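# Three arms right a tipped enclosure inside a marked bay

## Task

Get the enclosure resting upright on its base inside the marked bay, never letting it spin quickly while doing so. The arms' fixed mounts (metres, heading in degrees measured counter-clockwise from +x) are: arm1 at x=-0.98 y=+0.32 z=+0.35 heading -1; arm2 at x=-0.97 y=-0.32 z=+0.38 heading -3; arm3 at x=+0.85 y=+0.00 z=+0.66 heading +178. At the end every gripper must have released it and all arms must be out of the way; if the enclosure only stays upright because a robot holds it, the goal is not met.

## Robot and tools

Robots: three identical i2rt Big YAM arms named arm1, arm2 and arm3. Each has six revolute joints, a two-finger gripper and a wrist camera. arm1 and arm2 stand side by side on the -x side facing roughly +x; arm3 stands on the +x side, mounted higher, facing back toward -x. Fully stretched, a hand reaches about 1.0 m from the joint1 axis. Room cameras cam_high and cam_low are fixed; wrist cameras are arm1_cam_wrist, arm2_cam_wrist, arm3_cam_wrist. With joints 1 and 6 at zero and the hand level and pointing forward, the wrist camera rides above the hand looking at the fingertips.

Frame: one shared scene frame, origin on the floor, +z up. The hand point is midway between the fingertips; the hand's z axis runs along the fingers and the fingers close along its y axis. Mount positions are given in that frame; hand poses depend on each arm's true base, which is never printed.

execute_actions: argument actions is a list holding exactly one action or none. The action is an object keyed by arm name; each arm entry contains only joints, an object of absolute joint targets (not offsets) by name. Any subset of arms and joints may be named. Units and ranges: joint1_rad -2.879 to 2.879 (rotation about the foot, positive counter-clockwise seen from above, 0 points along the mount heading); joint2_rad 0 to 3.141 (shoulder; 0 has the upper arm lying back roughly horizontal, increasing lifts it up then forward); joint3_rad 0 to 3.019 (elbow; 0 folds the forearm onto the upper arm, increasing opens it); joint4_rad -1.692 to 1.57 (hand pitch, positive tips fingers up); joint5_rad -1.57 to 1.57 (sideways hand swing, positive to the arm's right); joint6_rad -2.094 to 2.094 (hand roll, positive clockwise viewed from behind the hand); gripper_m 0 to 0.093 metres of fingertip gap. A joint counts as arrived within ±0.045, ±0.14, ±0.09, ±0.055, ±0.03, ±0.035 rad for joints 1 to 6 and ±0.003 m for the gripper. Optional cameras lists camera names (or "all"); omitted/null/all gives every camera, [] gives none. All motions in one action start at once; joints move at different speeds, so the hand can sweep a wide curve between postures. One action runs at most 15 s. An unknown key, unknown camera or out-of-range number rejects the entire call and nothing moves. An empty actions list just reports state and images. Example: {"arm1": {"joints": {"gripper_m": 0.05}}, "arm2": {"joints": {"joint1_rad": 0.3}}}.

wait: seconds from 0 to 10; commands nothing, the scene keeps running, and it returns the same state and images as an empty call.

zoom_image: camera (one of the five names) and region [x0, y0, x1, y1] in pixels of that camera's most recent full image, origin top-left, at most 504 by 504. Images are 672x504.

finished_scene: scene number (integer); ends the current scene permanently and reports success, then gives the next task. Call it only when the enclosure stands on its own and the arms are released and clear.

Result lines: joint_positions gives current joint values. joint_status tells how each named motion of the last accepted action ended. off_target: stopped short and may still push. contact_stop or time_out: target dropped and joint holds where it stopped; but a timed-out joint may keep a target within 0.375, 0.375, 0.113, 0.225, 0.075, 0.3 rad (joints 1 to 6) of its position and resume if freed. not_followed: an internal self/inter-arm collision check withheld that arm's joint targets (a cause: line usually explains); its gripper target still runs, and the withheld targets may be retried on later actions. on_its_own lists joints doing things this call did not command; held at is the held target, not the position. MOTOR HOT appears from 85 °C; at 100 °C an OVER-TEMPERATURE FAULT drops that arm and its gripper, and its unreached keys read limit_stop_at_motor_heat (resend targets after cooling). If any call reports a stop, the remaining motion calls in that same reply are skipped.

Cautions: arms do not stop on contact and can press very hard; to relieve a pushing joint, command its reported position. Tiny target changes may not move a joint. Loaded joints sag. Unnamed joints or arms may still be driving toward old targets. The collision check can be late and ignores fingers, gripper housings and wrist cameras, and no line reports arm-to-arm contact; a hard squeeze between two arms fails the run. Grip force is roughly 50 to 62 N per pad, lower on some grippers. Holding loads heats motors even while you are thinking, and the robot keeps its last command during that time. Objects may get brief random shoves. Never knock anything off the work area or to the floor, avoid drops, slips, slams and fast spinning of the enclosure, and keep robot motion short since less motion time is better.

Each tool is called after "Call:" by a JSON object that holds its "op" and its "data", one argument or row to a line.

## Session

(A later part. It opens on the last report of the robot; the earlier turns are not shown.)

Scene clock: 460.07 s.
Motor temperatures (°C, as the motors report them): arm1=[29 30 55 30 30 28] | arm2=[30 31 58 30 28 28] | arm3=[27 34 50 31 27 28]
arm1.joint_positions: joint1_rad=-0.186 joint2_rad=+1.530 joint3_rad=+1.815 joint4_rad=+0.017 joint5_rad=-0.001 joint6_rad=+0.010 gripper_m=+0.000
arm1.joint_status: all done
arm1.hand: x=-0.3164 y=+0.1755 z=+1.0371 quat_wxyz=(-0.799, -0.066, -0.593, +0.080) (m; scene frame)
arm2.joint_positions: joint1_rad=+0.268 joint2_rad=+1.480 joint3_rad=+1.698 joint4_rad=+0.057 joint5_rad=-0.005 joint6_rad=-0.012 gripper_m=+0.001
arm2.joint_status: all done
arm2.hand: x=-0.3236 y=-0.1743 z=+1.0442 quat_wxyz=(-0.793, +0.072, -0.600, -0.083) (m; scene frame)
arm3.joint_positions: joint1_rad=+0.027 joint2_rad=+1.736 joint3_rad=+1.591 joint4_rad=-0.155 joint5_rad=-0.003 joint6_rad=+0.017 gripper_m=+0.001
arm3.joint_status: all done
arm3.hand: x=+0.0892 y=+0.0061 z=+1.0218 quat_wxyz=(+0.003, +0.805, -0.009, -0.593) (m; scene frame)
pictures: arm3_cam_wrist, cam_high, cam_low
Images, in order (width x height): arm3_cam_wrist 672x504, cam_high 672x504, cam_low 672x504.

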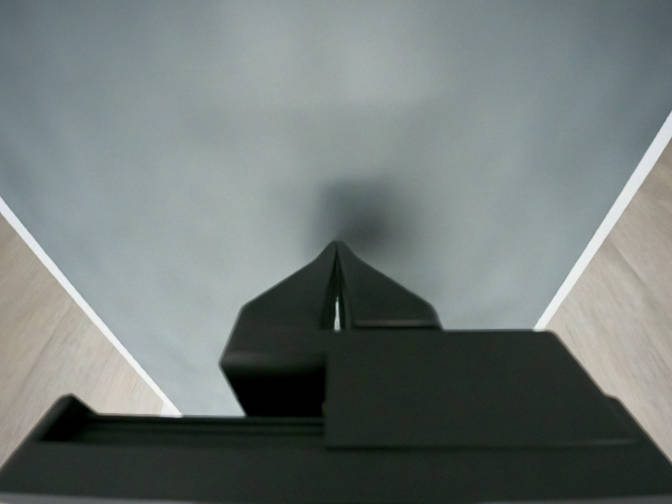

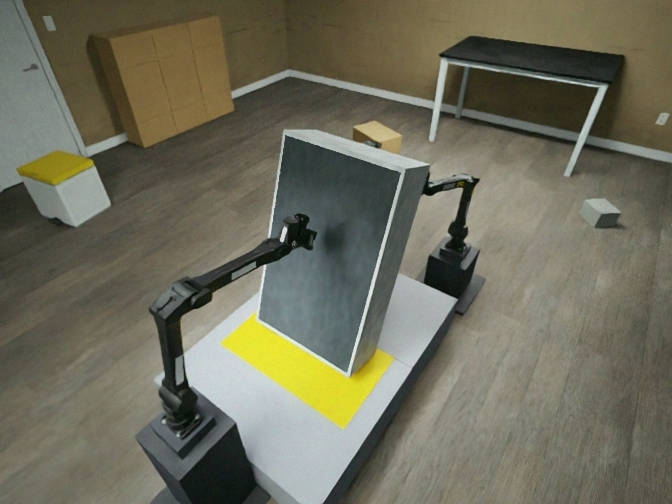

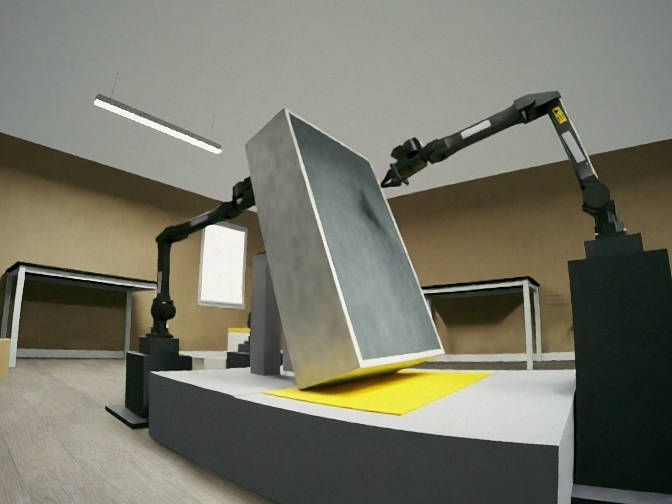

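Call:
{"op": "execute_actions", "data": {
  "actions": [
    {"arm3": {"joints": {"joint2_rad": 1.895, "joint3_rad": 1.87, "joint4_rad": -0.175}}}
  ],
  "cameras": ["cam_low", "arm3_cam_wrist"]
}}

Scene clock: 475.47 s.
Motor temperatures (°C, as the motors report them): arm1=[29 31 57 30 30 28] | arm2=[30 32 59 30 28 28] | arm3=[27 34 56 31 27 28]
arm1.joint_positions: joint1_rad=-0.186 joint2_rad=+1.530 joint3_rad=+1.815 joint4_rad=+0.017 joint5_rad=-0.001 joint6_rad=+0.010 gripper_m=+0.000
arm1.joint_status: not commanded
arm1.hand: x=-0.3164 y=+0.1755 z=+1.0371 quat_wxyz=(-0.799, -0.066, -0.593, +0.080) (m; scene frame)
arm2.joint_positions: joint1_rad=+0.268 joint2_rad=+1.480 joint3_rad=+1.698 joint4_rad=+0.057 joint5_rad=-0.005 joint6_rad=-0.012 gripper_m=+0.001
arm2.joint_status: not commanded
arm2.hand: x=-0.3236 y=-0.1743 z=+1.0442 quat_wxyz=(-0.793, +0.072, -0.600, -0.083) (m; scene frame)
arm3.joint_positions: joint1_rad=+0.027 joint2_rad=+1.900 joint3_rad=+1.808 joint4_rad=-0.168 joint5_rad=-0.003 joint6_rad=+0.017 gripper_m=+0.001
arm3.joint_status: all done
arm3.hand: x=+0.0267 y=+0.0067 z=+1.0249 quat_wxyz=(+0.003, +0.793, -0.009, -0.609) (m; scene frame)
pictures: arm3_cam_wrist, cam_low
Images, in order (width x height): arm3_cam_wrist 672x504, cam_low 672x504.

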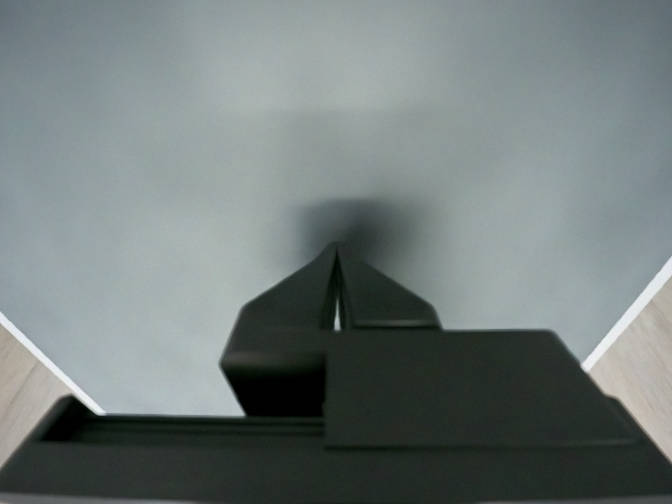

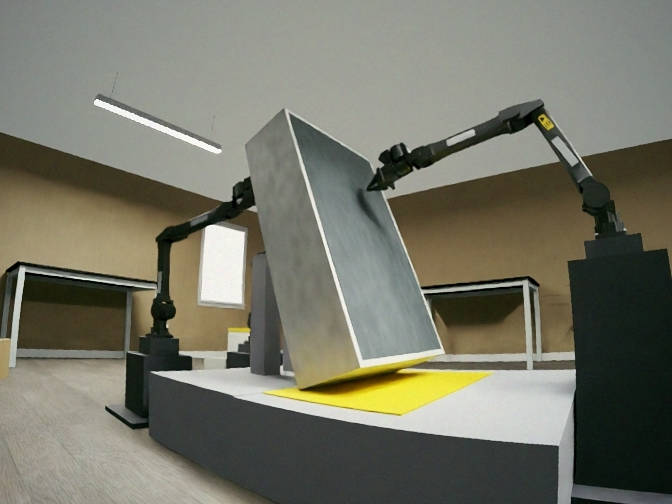

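Call:
{"op": "execute_actions", "data": {
  "actions": [
    {"arm1": {"joints": {"joint2_rad": 1.655, "joint3_rad": 2.05, "joint4_rad": -0.08}}, "arm2": {"joints": {"joint2_rad": 1.61, "joint3_rad": 1.935, "joint4_rad": -0.012}}}
  ],
  "cameras": ["cam_low", "arm3_cam_wrist"]
}}

Scene clock: 488.43 s.
Motor temperatures (°C, as the motors report them): arm1=[29 32 58 30 30 28] | arm2=[30 32 60 30 28 28] | arm3=[27 36 59 31 27 28]
arm1.joint_positions: joint1_rad=-0.186 joint2_rad=+1.638 joint3_rad=+1.994 joint4_rad=-0.072 joint5_rad=-0.001 joint6_rad=+0.010 gripper_m=+0.000
arm1.joint_status: all done
arm1.hand: x=-0.2831 y=+0.1683 z=+1.0500 quat_wxyz=(-0.793, -0.067, -0.600, +0.079) (m; scene frame)
arm2.joint_positions: joint1_rad=+0.268 joint2_rad=+1.612 joint3_rad=+1.873 joint4_rad=-0.014 joint5_rad=-0.001 joint6_rad=-0.012 gripper_m=+0.001
arm2.joint_status: all done
arm2.hand: x=-0.2767 y=-0.1645 z=+1.0460 quat_wxyz=(-0.785, +0.072, -0.611, -0.081) (m; scene frame)
arm3.joint_positions: joint1_rad=+0.027 joint2_rad=+1.882 joint3_rad=+1.811 joint4_rad=-0.183 joint5_rad=-0.002 joint6_rad=+0.017 gripper_m=+0.001
arm3.joint_status: not commanded
arm3.hand: x=+0.0319 y=+0.0067 z=+1.0380 quat_wxyz=(+0.003, +0.791, -0.009, -0.612) (m; scene frame)
pictures: arm3_cam_wrist, cam_low
Images, in order (width x height): arm3_cam_wrist 672x504, cam_low 672x504.

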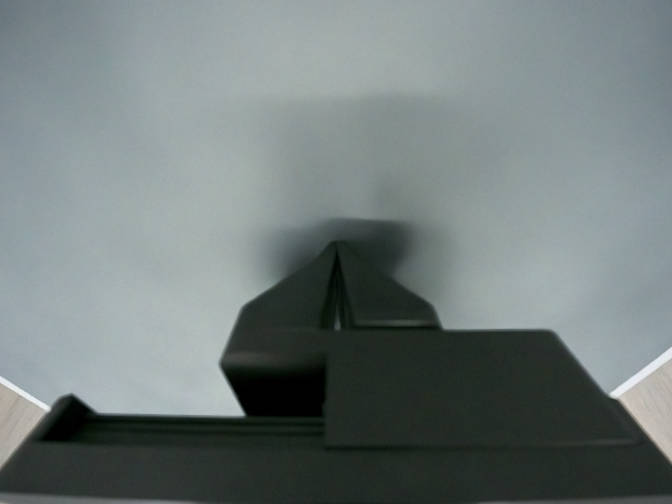

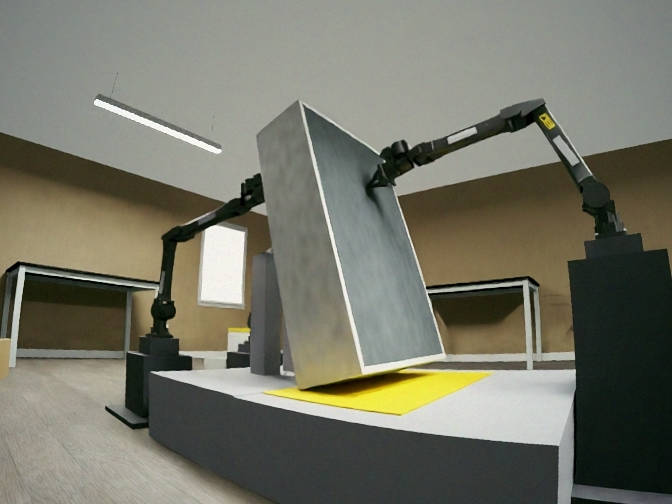

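Call:
{"op": "execute_actions", "data": {
  "actions": [
    {"arm1": {"joints": {"joint2_rad": 1.72, "joint3_rad": 2.14, "joint4_rad": -0.12}}, "arm2": {"joints": {"joint2_rad": 1.68, "joint3_rad": 2.03, "joint4_rad": -0.055}}, "arm3": {"joints": {"joint2_rad": 1.82, "joint3_rad": 1.75, "joint4_rad": -0.16}}}
  ],
  "cameras": ["cam_low", "arm3_cam_wrist"]
}}

Scene clock: 508.93 s.
Motor temperatures (°C, as the motors report them): arm1=[29 32 59 30 30 28] | arm2=[30 33 61 30 28 28] | arm3=[27 36 60 31 27 28]
arm1.joint_positions: joint1_rad=-0.186 joint2_rad=+1.696 joint3_rad=+2.084 joint4_rad=-0.111 joint5_rad=-0.001 joint6_rad=+0.010 gripper_m=+0.000
arm1.joint_status: all done
arm1.hand: x=-0.2663 y=+0.1647 z=+1.0541 quat_wxyz=(-0.791, -0.067, -0.603, +0.079) (m; scene frame)
arm2.joint_positions: joint1_rad=+0.268 joint2_rad=+1.671 joint3_rad=+1.967 joint4_rad=-0.049 joint5_rad=-0.001 joint6_rad=-0.012 gripper_m=+0.001
arm2.joint_status: all done
arm2.hand: x=-0.2585 y=-0.1604 z=+1.0526 quat_wxyz=(-0.784, +0.072, -0.611, -0.081) (m; scene frame)
arm3.joint_positions: joint1_rad=+0.027 joint2_rad=+1.815 joint3_rad=+1.736 joint4_rad=-0.180 joint5_rad=-0.002 joint6_rad=+0.017 gripper_m=+0.001
arm3.joint_status: all done
arm3.hand: x=+0.0555 y=+0.0065 z=+1.0448 quat_wxyz=(+0.003, +0.793, -0.009, -0.609) (m; scene frame)
pictures: arm3_cam_wrist, cam_low
Images, in order (width x height): arm3_cam_wrist 672x504, cam_low 672x504.

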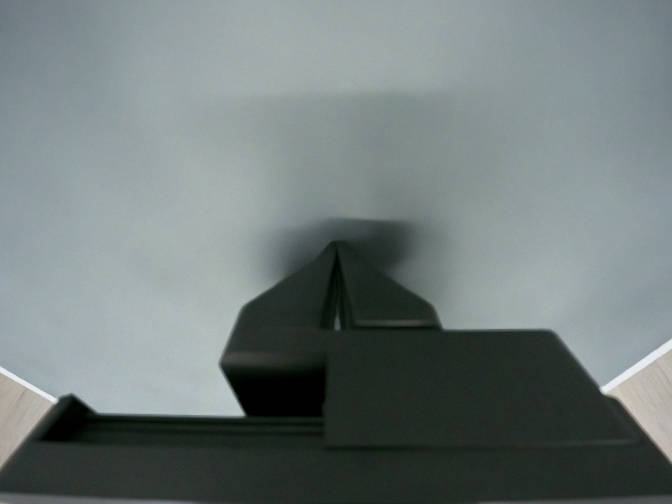

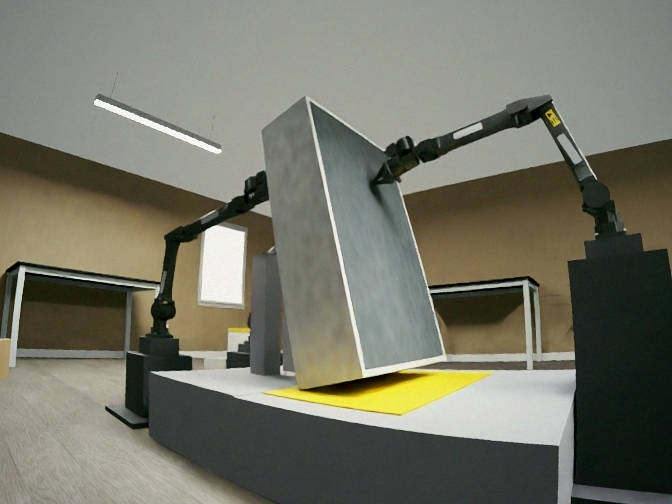

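Call:
{"op": "execute_actions", "data": {
  "actions": [
    {"arm1": {"joints": {"joint2_rad": 1.79, "joint3_rad": 2.25, "joint4_rad": -0.17}}, "arm2": {"joints": {"joint2_rad": 1.75, "joint3_rad": 2.13, "joint4_rad": -0.10}}, "arm3": {"joints": {"joint2_rad": 1.735, "joint3_rad": 1.63, "joint4_rad": -0.15}}}
  ],
  "cameras": ["cam_low", "arm3_cam_wrist"]
}}

Scene clock: 519.13 s.
Motor temperatures (°C, as the motors report them): arm1=[29 33 59 30 30 28] | arm2=[30 34 62 30 28 28] | arm3=[27 36 57 31 27 28]
arm1.joint_positions: joint1_rad=-0.186 joint2_rad=+1.768 joint3_rad=+2.195 joint4_rad=-0.161 joint5_rad=-0.001 joint6_rad=+0.010 gripper_m=+0.000
arm1.joint_status: all done
arm1.hand: x=-0.2456 y=+0.1603 z=+1.0553 quat_wxyz=(-0.788, -0.068, -0.607, +0.079) (m; scene frame)
arm2.joint_positions: joint1_rad=+0.268 joint2_rad=+1.744 joint3_rad=+2.066 joint4_rad=-0.095 joint5_rad=-0.001 joint6_rad=-0.012 gripper_m=+0.001
arm2.joint_status: all done
arm2.hand: x=-0.2341 y=-0.1550 z=+1.0484 quat_wxyz=(-0.778, +0.073, -0.619, -0.081) (m; scene frame)
arm3.joint_positions: joint1_rad=+0.027 joint2_rad=+1.693 joint3_rad=+1.577 joint4_rad=-0.202 joint5_rad=-0.002 joint6_rad=+0.017 gripper_m=+0.001
arm3.joint_status: all done
arm3.hand: x=+0.1050 y=+0.0061 z=+1.0340 quat_wxyz=(+0.003, +0.810, -0.009, -0.586) (m; scene frame)
pictures: arm3_cam_wrist, cam_low
Images, in order (width x height): arm3_cam_wrist 672x504, cam_low 672x504.

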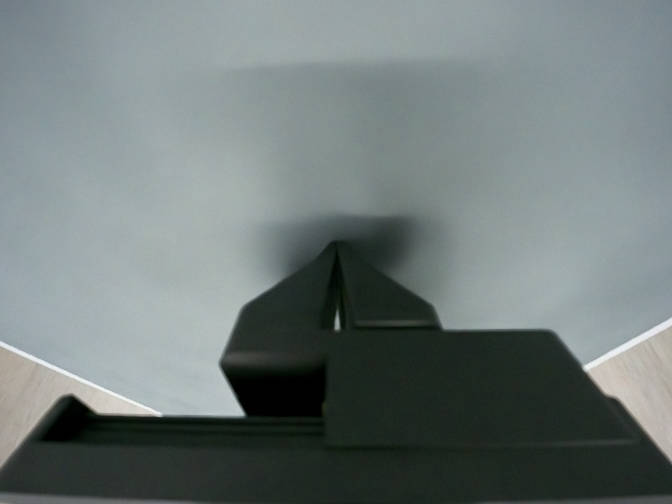

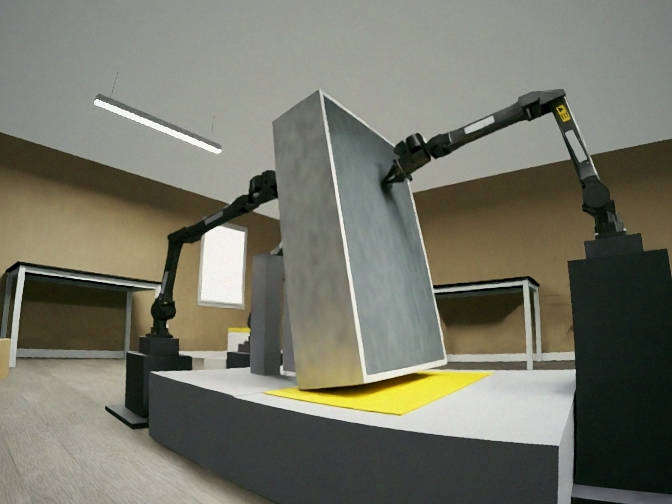

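Call:
{"op": "execute_actions", "data": {
  "actions": [
    {"arm1": {"joints": {"joint2_rad": 0.45, "joint3_rad": 1.75, "joint4_rad": -1.2}}, "arm2": {"joints": {"joint2_rad": 0.45, "joint3_rad": 1.75, "joint4_rad": -1.2}}, "arm3": {"joints": {"joint2_rad": 1.68, "joint3_rad": 1.565, "joint4_rad": -0.15}}}
  ],
  "cameras": ["cam_low"]
}}

Scene clock: 528.77 s.
Motor temperatures (°C, as the motors report them): arm1=[29 33 58 30 30 28] | arm2=[30 34 61 30 28 28] | arm3=[27 35 60 31 27 28]
arm1.joint_positions: joint1_rad=-0.186 joint2_rad=+0.440 joint3_rad=+1.751 joint4_rad=-1.191 joint5_rad=-0.001 joint6_rad=+0.010 gripper_m=+0.000
arm1.joint_status: all done
arm1.hand: x=-0.9271 y=+0.3061 z=+1.1030 quat_wxyz=(-0.741, -0.074, -0.663, +0.074) (m; scene frame)
arm2.joint_positions: joint1_rad=+0.268 joint2_rad=+0.454 joint3_rad=+1.750 joint4_rad=-1.195 joint5_rad=-0.001 joint6_rad=-0.012 gripper_m=+0.001
arm2.joint_status: all done
arm2.hand: x=-0.9146 y=-0.3063 z=+1.1320 quat_wxyz=(-0.738, +0.078, -0.666, -0.077) (m; scene frame)
arm3.joint_positions: joint1_rad=+0.027 joint2_rad=+1.633 joint3_rad=+1.504 joint4_rad=-0.210 joint5_rad=-0.002 joint6_rad=+0.017 gripper_m=+0.001
arm3.joint_status: joint4_rad off_target (ended at -0.211, target -0.150); the others done
arm3.hand: x=+0.1294 y=+0.0059 z=+1.0300 quat_wxyz=(+0.003, +0.816, -0.009, -0.577) (m; scene frame)
pictures: cam_low
Images, in order (width x height): cam_low 672x504.

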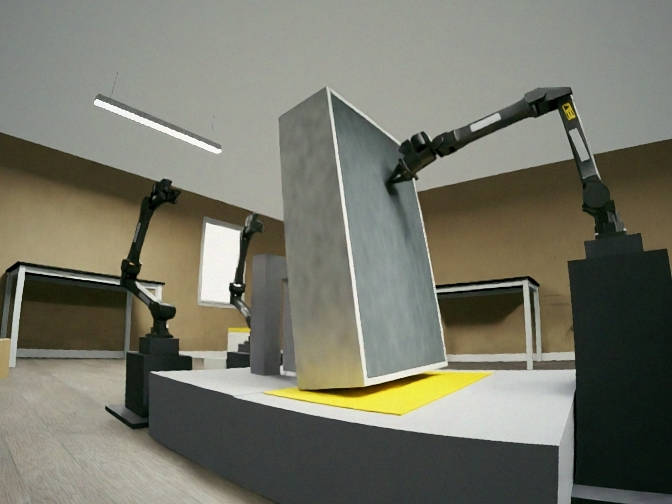

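Call:
{"op": "execute_actions", "data": {
  "actions": [
    {"arm3": {"joints": {"joint2_rad": 1.615, "joint3_rad": 1.50, "joint4_rad": -0.15}}}
  ],
  "cameras": ["cam_low"]
}}

Scene clock: 536.63 s.
Motor temperatures (°C, as the motors report them): arm1=[29 32 54 30 30 28] | arm2=[30 33 55 30 28 28] | arm3=[27 35 62 32 27 28]
arm1.joint_positions: joint1_rad=-0.186 joint2_rad=+0.440 joint3_rad=+1.751 joint4_rad=-1.191 joint5_rad=-0.001 joint6_rad=+0.010 gripper_m=+0.000
arm1.joint_status: not commanded
arm1.hand: x=-0.9271 y=+0.3061 z=+1.1030 quat_wxyz=(-0.741, -0.074, -0.663, +0.074) (m; scene frame)
arm2.joint_positions: joint1_rad=+0.268 joint2_rad=+0.454 joint3_rad=+1.750 joint4_rad=-1.195 joint5_rad=-0.001 joint6_rad=-0.012 gripper_m=+0.001
arm2.joint_status: not commanded
arm2.hand: x=-0.9146 y=-0.3063 z=+1.1320 quat_wxyz=(-0.738, +0.078, -0.666, -0.077) (m; scene frame)
arm3.joint_positions: joint1_rad=+0.027 joint2_rad=+1.552 joint3_rad=+1.412 joint4_rad=-0.244 joint5_rad=-0.001 joint6_rad=+0.017 gripper_m=+0.001
arm3.joint_status: joint4_rad time_out (moved -0.033 of +0.060); the others done
arm3.on_its_own: joint4_rad reads -0.244 and still pushes toward -0.150 since a time_out
arm3.hand: x=+0.1645 y=+0.0057 z=+1.0223 quat_wxyz=(+0.002, +0.829, -0.010, -0.559) (m; scene frame)
pictures: cam_low
Images, in order (width x height): cam_low 672x504.

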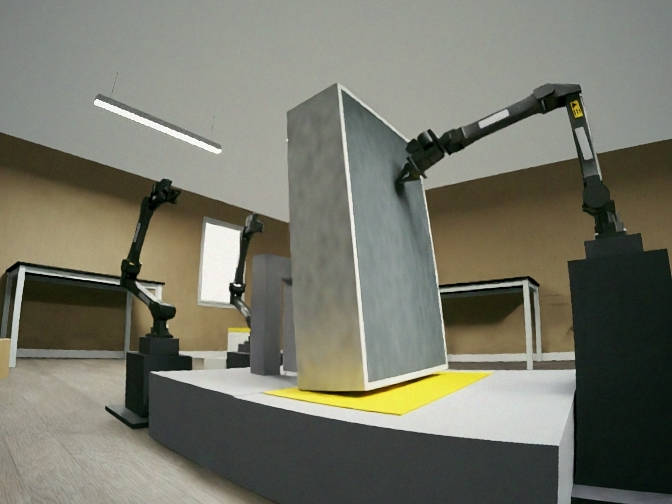

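Call:
{"op": "execute_actions", "data": {
  "actions": [
    {"arm3": {"joints": {"joint2_rad": 1.565, "joint3_rad": 1.465}}}
  ],
  "cameras": ["cam_low"]
}}

Scene clock: 542.97 s.
Motor temperatures (°C, as the motors report them): arm1=[29 32 51 30 30 28] | arm2=[30 33 52 30 28 28] | arm3=[27 34 65 32 27 28]
arm1.joint_positions: joint1_rad=-0.186 joint2_rad=+0.440 joint3_rad=+1.751 joint4_rad=-1.191 joint5_rad=-0.001 joint6_rad=+0.010 gripper_m=+0.000
arm1.joint_status: not commanded
arm1.hand: x=-0.9271 y=+0.3061 z=+1.1030 quat_wxyz=(-0.741, -0.074, -0.663, +0.074) (m; scene frame)
arm2.joint_positions: joint1_rad=+0.268 joint2_rad=+0.454 joint3_rad=+1.750 joint4_rad=-1.195 joint5_rad=-0.001 joint6_rad=-0.012 gripper_m=+0.001
arm2.joint_status: not commanded
arm2.hand: x=-0.9146 y=-0.3063 z=+1.1320 quat_wxyz=(-0.738, +0.078, -0.666, -0.077) (m; scene frame)
arm3.joint_positions: joint1_rad=+0.027 joint2_rad=+1.513 joint3_rad=+1.368 joint4_rad=-0.253 joint5_rad=-0.001 joint6_rad=+0.017 gripper_m=+0.001
arm3.joint_status: joint3_rad off_target (ended at +1.368, target +1.465); the others done
arm3.on_its_own: joint4_rad reads -0.253 and still pushes toward -0.150 since a time_out
arm3.hand: x=+0.1809 y=+0.0057 z=+1.0189 quat_wxyz=(+0.002, +0.833, -0.010, -0.553) (m; scene frame)
pictures: cam_low
Images, in order (width x height): cam_low 672x504.

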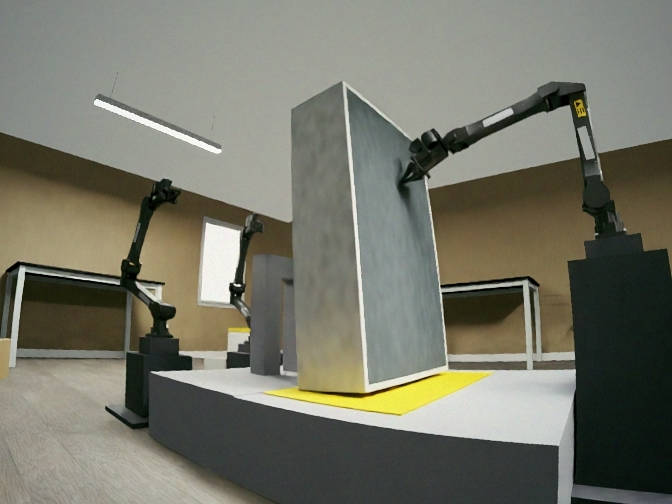

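Call:
{"op": "execute_actions", "data": {
  "actions": [
    {"arm3": {"joints": {"joint2_rad": 1.515, "joint3_rad": 1.42}}}
  ],
  "cameras": ["cam_low"]
}}

Scene clock: 559.97 s.
Motor temperatures (°C, as the motors report them): arm1=[29 31 48 30 30 28] | arm2=[30 32 48 30 28 28] | arm3=[27 34 72 33 27 28]
arm1.joint_positions: joint1_rad=-0.186 joint2_rad=+0.440 joint3_rad=+1.751 joint4_rad=-1.191 joint5_rad=-0.001 joint6_rad=+0.010 gripper_m=+0.000
arm1.joint_status: not commanded
arm1.hand: x=-0.9271 y=+0.3061 z=+1.1030 quat_wxyz=(-0.741, -0.074, -0.663, +0.074) (m; scene frame)
arm2.joint_positions: joint1_rad=+0.268 joint2_rad=+0.454 joint3_rad=+1.750 joint4_rad=-1.195 joint5_rad=-0.001 joint6_rad=-0.012 gripper_m=+0.001
arm2.joint_status: not commanded
arm2.hand: x=-0.9146 y=-0.3063 z=+1.1320 quat_wxyz=(-0.738, +0.078, -0.666, -0.077) (m; scene frame)
arm3.joint_positions: joint1_rad=+0.027 joint2_rad=+1.448 joint3_rad=+1.298 joint4_rad=-0.287 joint5_rad=+0.000 joint6_rad=+0.017 gripper_m=+0.001
arm3.joint_status: joint3_rad off_target (ended at +1.298, target +1.420); the others done
arm3.on_its_own: joint4_rad reads -0.287 and still pushes toward -0.150 since a time_out
arm3.hand: x=+0.2099 y=+0.0056 z=+1.0104 quat_wxyz=(+0.002, +0.844, -0.010, -0.537) (m; scene frame)
pictures: cam_low
Images, in order (width x height): cam_low 672x504.

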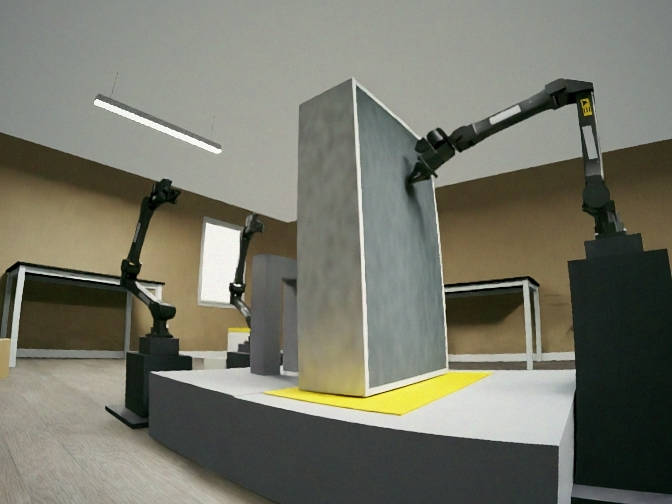

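Call:
{"op": "execute_actions", "data": {
  "actions": [
    {"arm3": {"joints": {"joint2_rad": 1.47, "joint3_rad": 1.38}}}
  ],
  "cameras": ["cam_low"]
}}

Scene clock: 566.70 s.
Motor temperatures (°C, as the motors report them): arm1=[29 31 47 30 30 28] | arm2=[30 32 47 30 28 28] | arm3=[27 33 76 33 27 28]
arm1.joint_positions: joint1_rad=-0.186 joint2_rad=+0.440 joint3_rad=+1.751 joint4_rad=-1.191 joint5_rad=-0.001 joint6_rad=+0.010 gripper_m=+0.000
arm1.joint_status: not commanded
arm1.hand: x=-0.9271 y=+0.3061 z=+1.1030 quat_wxyz=(-0.741, -0.074, -0.663, +0.074) (m; scene frame)
arm2.joint_positions: joint1_rad=+0.268 joint2_rad=+0.454 joint3_rad=+1.750 joint4_rad=-1.195 joint5_rad=-0.001 joint6_rad=-0.012 gripper_m=+0.001
arm2.joint_status: not commanded
arm2.hand: x=-0.9146 y=-0.3063 z=+1.1320 quat_wxyz=(-0.738, +0.078, -0.666, -0.077) (m; scene frame)
arm3.joint_positions: joint1_rad=+0.027 joint2_rad=+1.401 joint3_rad=+1.243 joint4_rad=-0.303 joint5_rad=+0.000 joint6_rad=+0.017 gripper_m=+0.001
arm3.joint_status: joint3_rad time_out (moved -0.055 of +0.082); the others done
arm3.on_its_own: joint3_rad reads +1.243 and still pushes toward +1.358 since a time_out; joint4_rad reads -0.303 and still pushes toward -0.150 since a time_out
arm3.hand: x=+0.2311 y=+0.0055 z=+1.0028 quat_wxyz=(+0.001, +0.850, -0.010, -0.527) (m; scene frame)
pictures: cam_low
Images, in order (width x height): cam_low 672x504.

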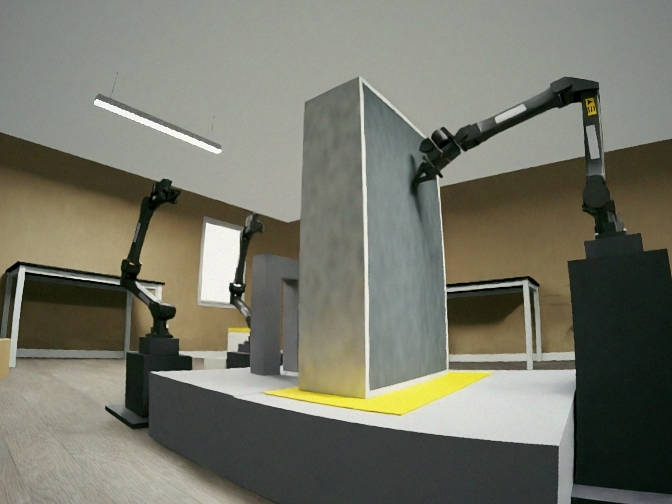

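Call:
{"op": "execute_actions", "data": {
  "actions": [
    {"arm3": {"joints": {"joint2_rad": 1.42, "joint3_rad": 1.32}}}
  ],
  "cameras": ["cam_low"]
}}

Scene clock: 572.23 s.
Motor temperatures (°C, as the motors report them): arm1=[29 31 47 30 30 28] | arm2=[30 32 47 30 28 28] | arm3=[27 33 77 34 27 28]
arm1.joint_positions: joint1_rad=-0.186 joint2_rad=+0.440 joint3_rad=+1.751 joint4_rad=-1.191 joint5_rad=-0.001 joint6_rad=+0.010 gripper_m=+0.000
arm1.joint_status: not commanded
arm1.hand: x=-0.9271 y=+0.3061 z=+1.1030 quat_wxyz=(-0.741, -0.074, -0.663, +0.074) (m; scene frame)
arm2.joint_positions: joint1_rad=+0.268 joint2_rad=+0.454 joint3_rad=+1.750 joint4_rad=-1.195 joint5_rad=-0.001 joint6_rad=-0.012 gripper_m=+0.001
arm2.joint_status: not commanded
arm2.hand: x=-0.9146 y=-0.3063 z=+1.1320 quat_wxyz=(-0.738, +0.078, -0.666, -0.077) (m; scene frame)
arm3.joint_positions: joint1_rad=+0.027 joint2_rad=+1.396 joint3_rad=+1.236 joint4_rad=-0.297 joint5_rad=+0.001 joint6_rad=+0.017 gripper_m=+0.001
arm3.joint_status: all done
arm3.on_its_own: joint4_rad reads -0.297 and still pushes toward -0.150 since a time_out
arm3.hand: x=+0.2327 y=+0.0055 z=+1.0023 quat_wxyz=(+0.001, +0.849, -0.011, -0.528) (m; scene frame)
pictures: cam_low
Images, in order (width x height): cam_low 672x504.

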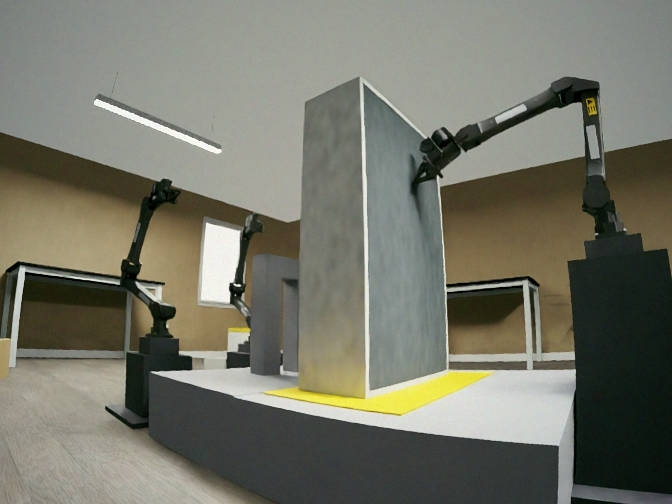

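Call:
{"op": "execute_actions", "data": {
  "actions": [
    {"arm3": {"joints": {"joint2_rad": 0.45, "joint3_rad": 1.75, "joint4_rad": -1.2}}}
  ],
  "cameras": ["cam_low", "cam_high"]
}}

Scene clock: 580.40 s.
Motor temperatures (°C, as the motors report them): arm1=[29 31 46 30 30 28] | arm2=[30 32 47 30 28 28] | arm3=[27 34 74 34 27 28]
arm1.joint_positions: joint1_rad=-0.186 joint2_rad=+0.440 joint3_rad=+1.751 joint4_rad=-1.191 joint5_rad=-0.001 joint6_rad=+0.010 gripper_m=+0.000
arm1.joint_status: not commanded
arm1.hand: x=-0.9271 y=+0.3061 z=+1.1030 quat_wxyz=(-0.741, -0.074, -0.663, +0.074) (m; scene frame)
arm2.joint_positions: joint1_rad=+0.268 joint2_rad=+0.454 joint3_rad=+1.750 joint4_rad=-1.195 joint5_rad=-0.001 joint6_rad=-0.012 gripper_m=+0.001
arm2.joint_status: not commanded
arm2.hand: x=-0.9146 y=-0.3063 z=+1.1320 quat_wxyz=(-0.738, +0.078, -0.666, -0.077) (m; scene frame)
arm3.joint_positions: joint1_rad=+0.027 joint2_rad=+0.452 joint3_rad=+1.737 joint4_rad=-1.193 joint5_rad=+0.001 joint6_rad=+0.017 gripper_m=+0.001
arm3.joint_status: all done
arm3.hand: x=+0.7895 y=+0.0002 z=+1.4030 quat_wxyz=(+0.002, +0.674, -0.008, -0.739) (m; scene frame)
pictures: cam_high, cam_low
Images, in order (width x height): cam_high 672x504, cam_low 672x504.

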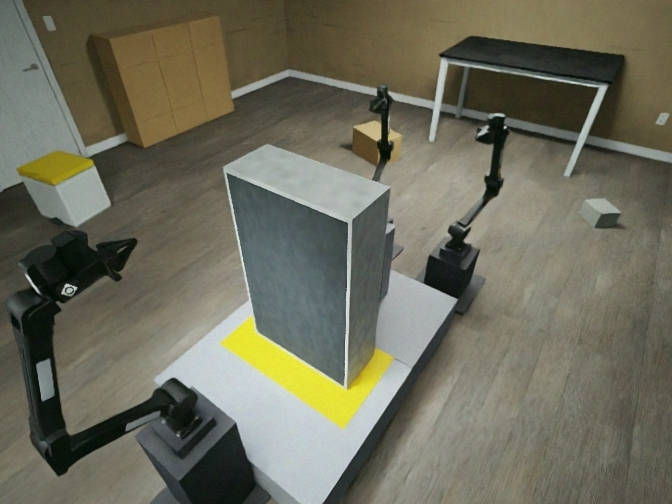

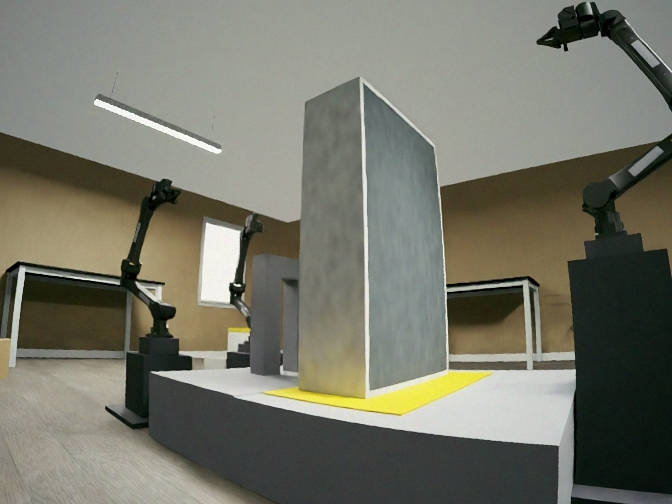

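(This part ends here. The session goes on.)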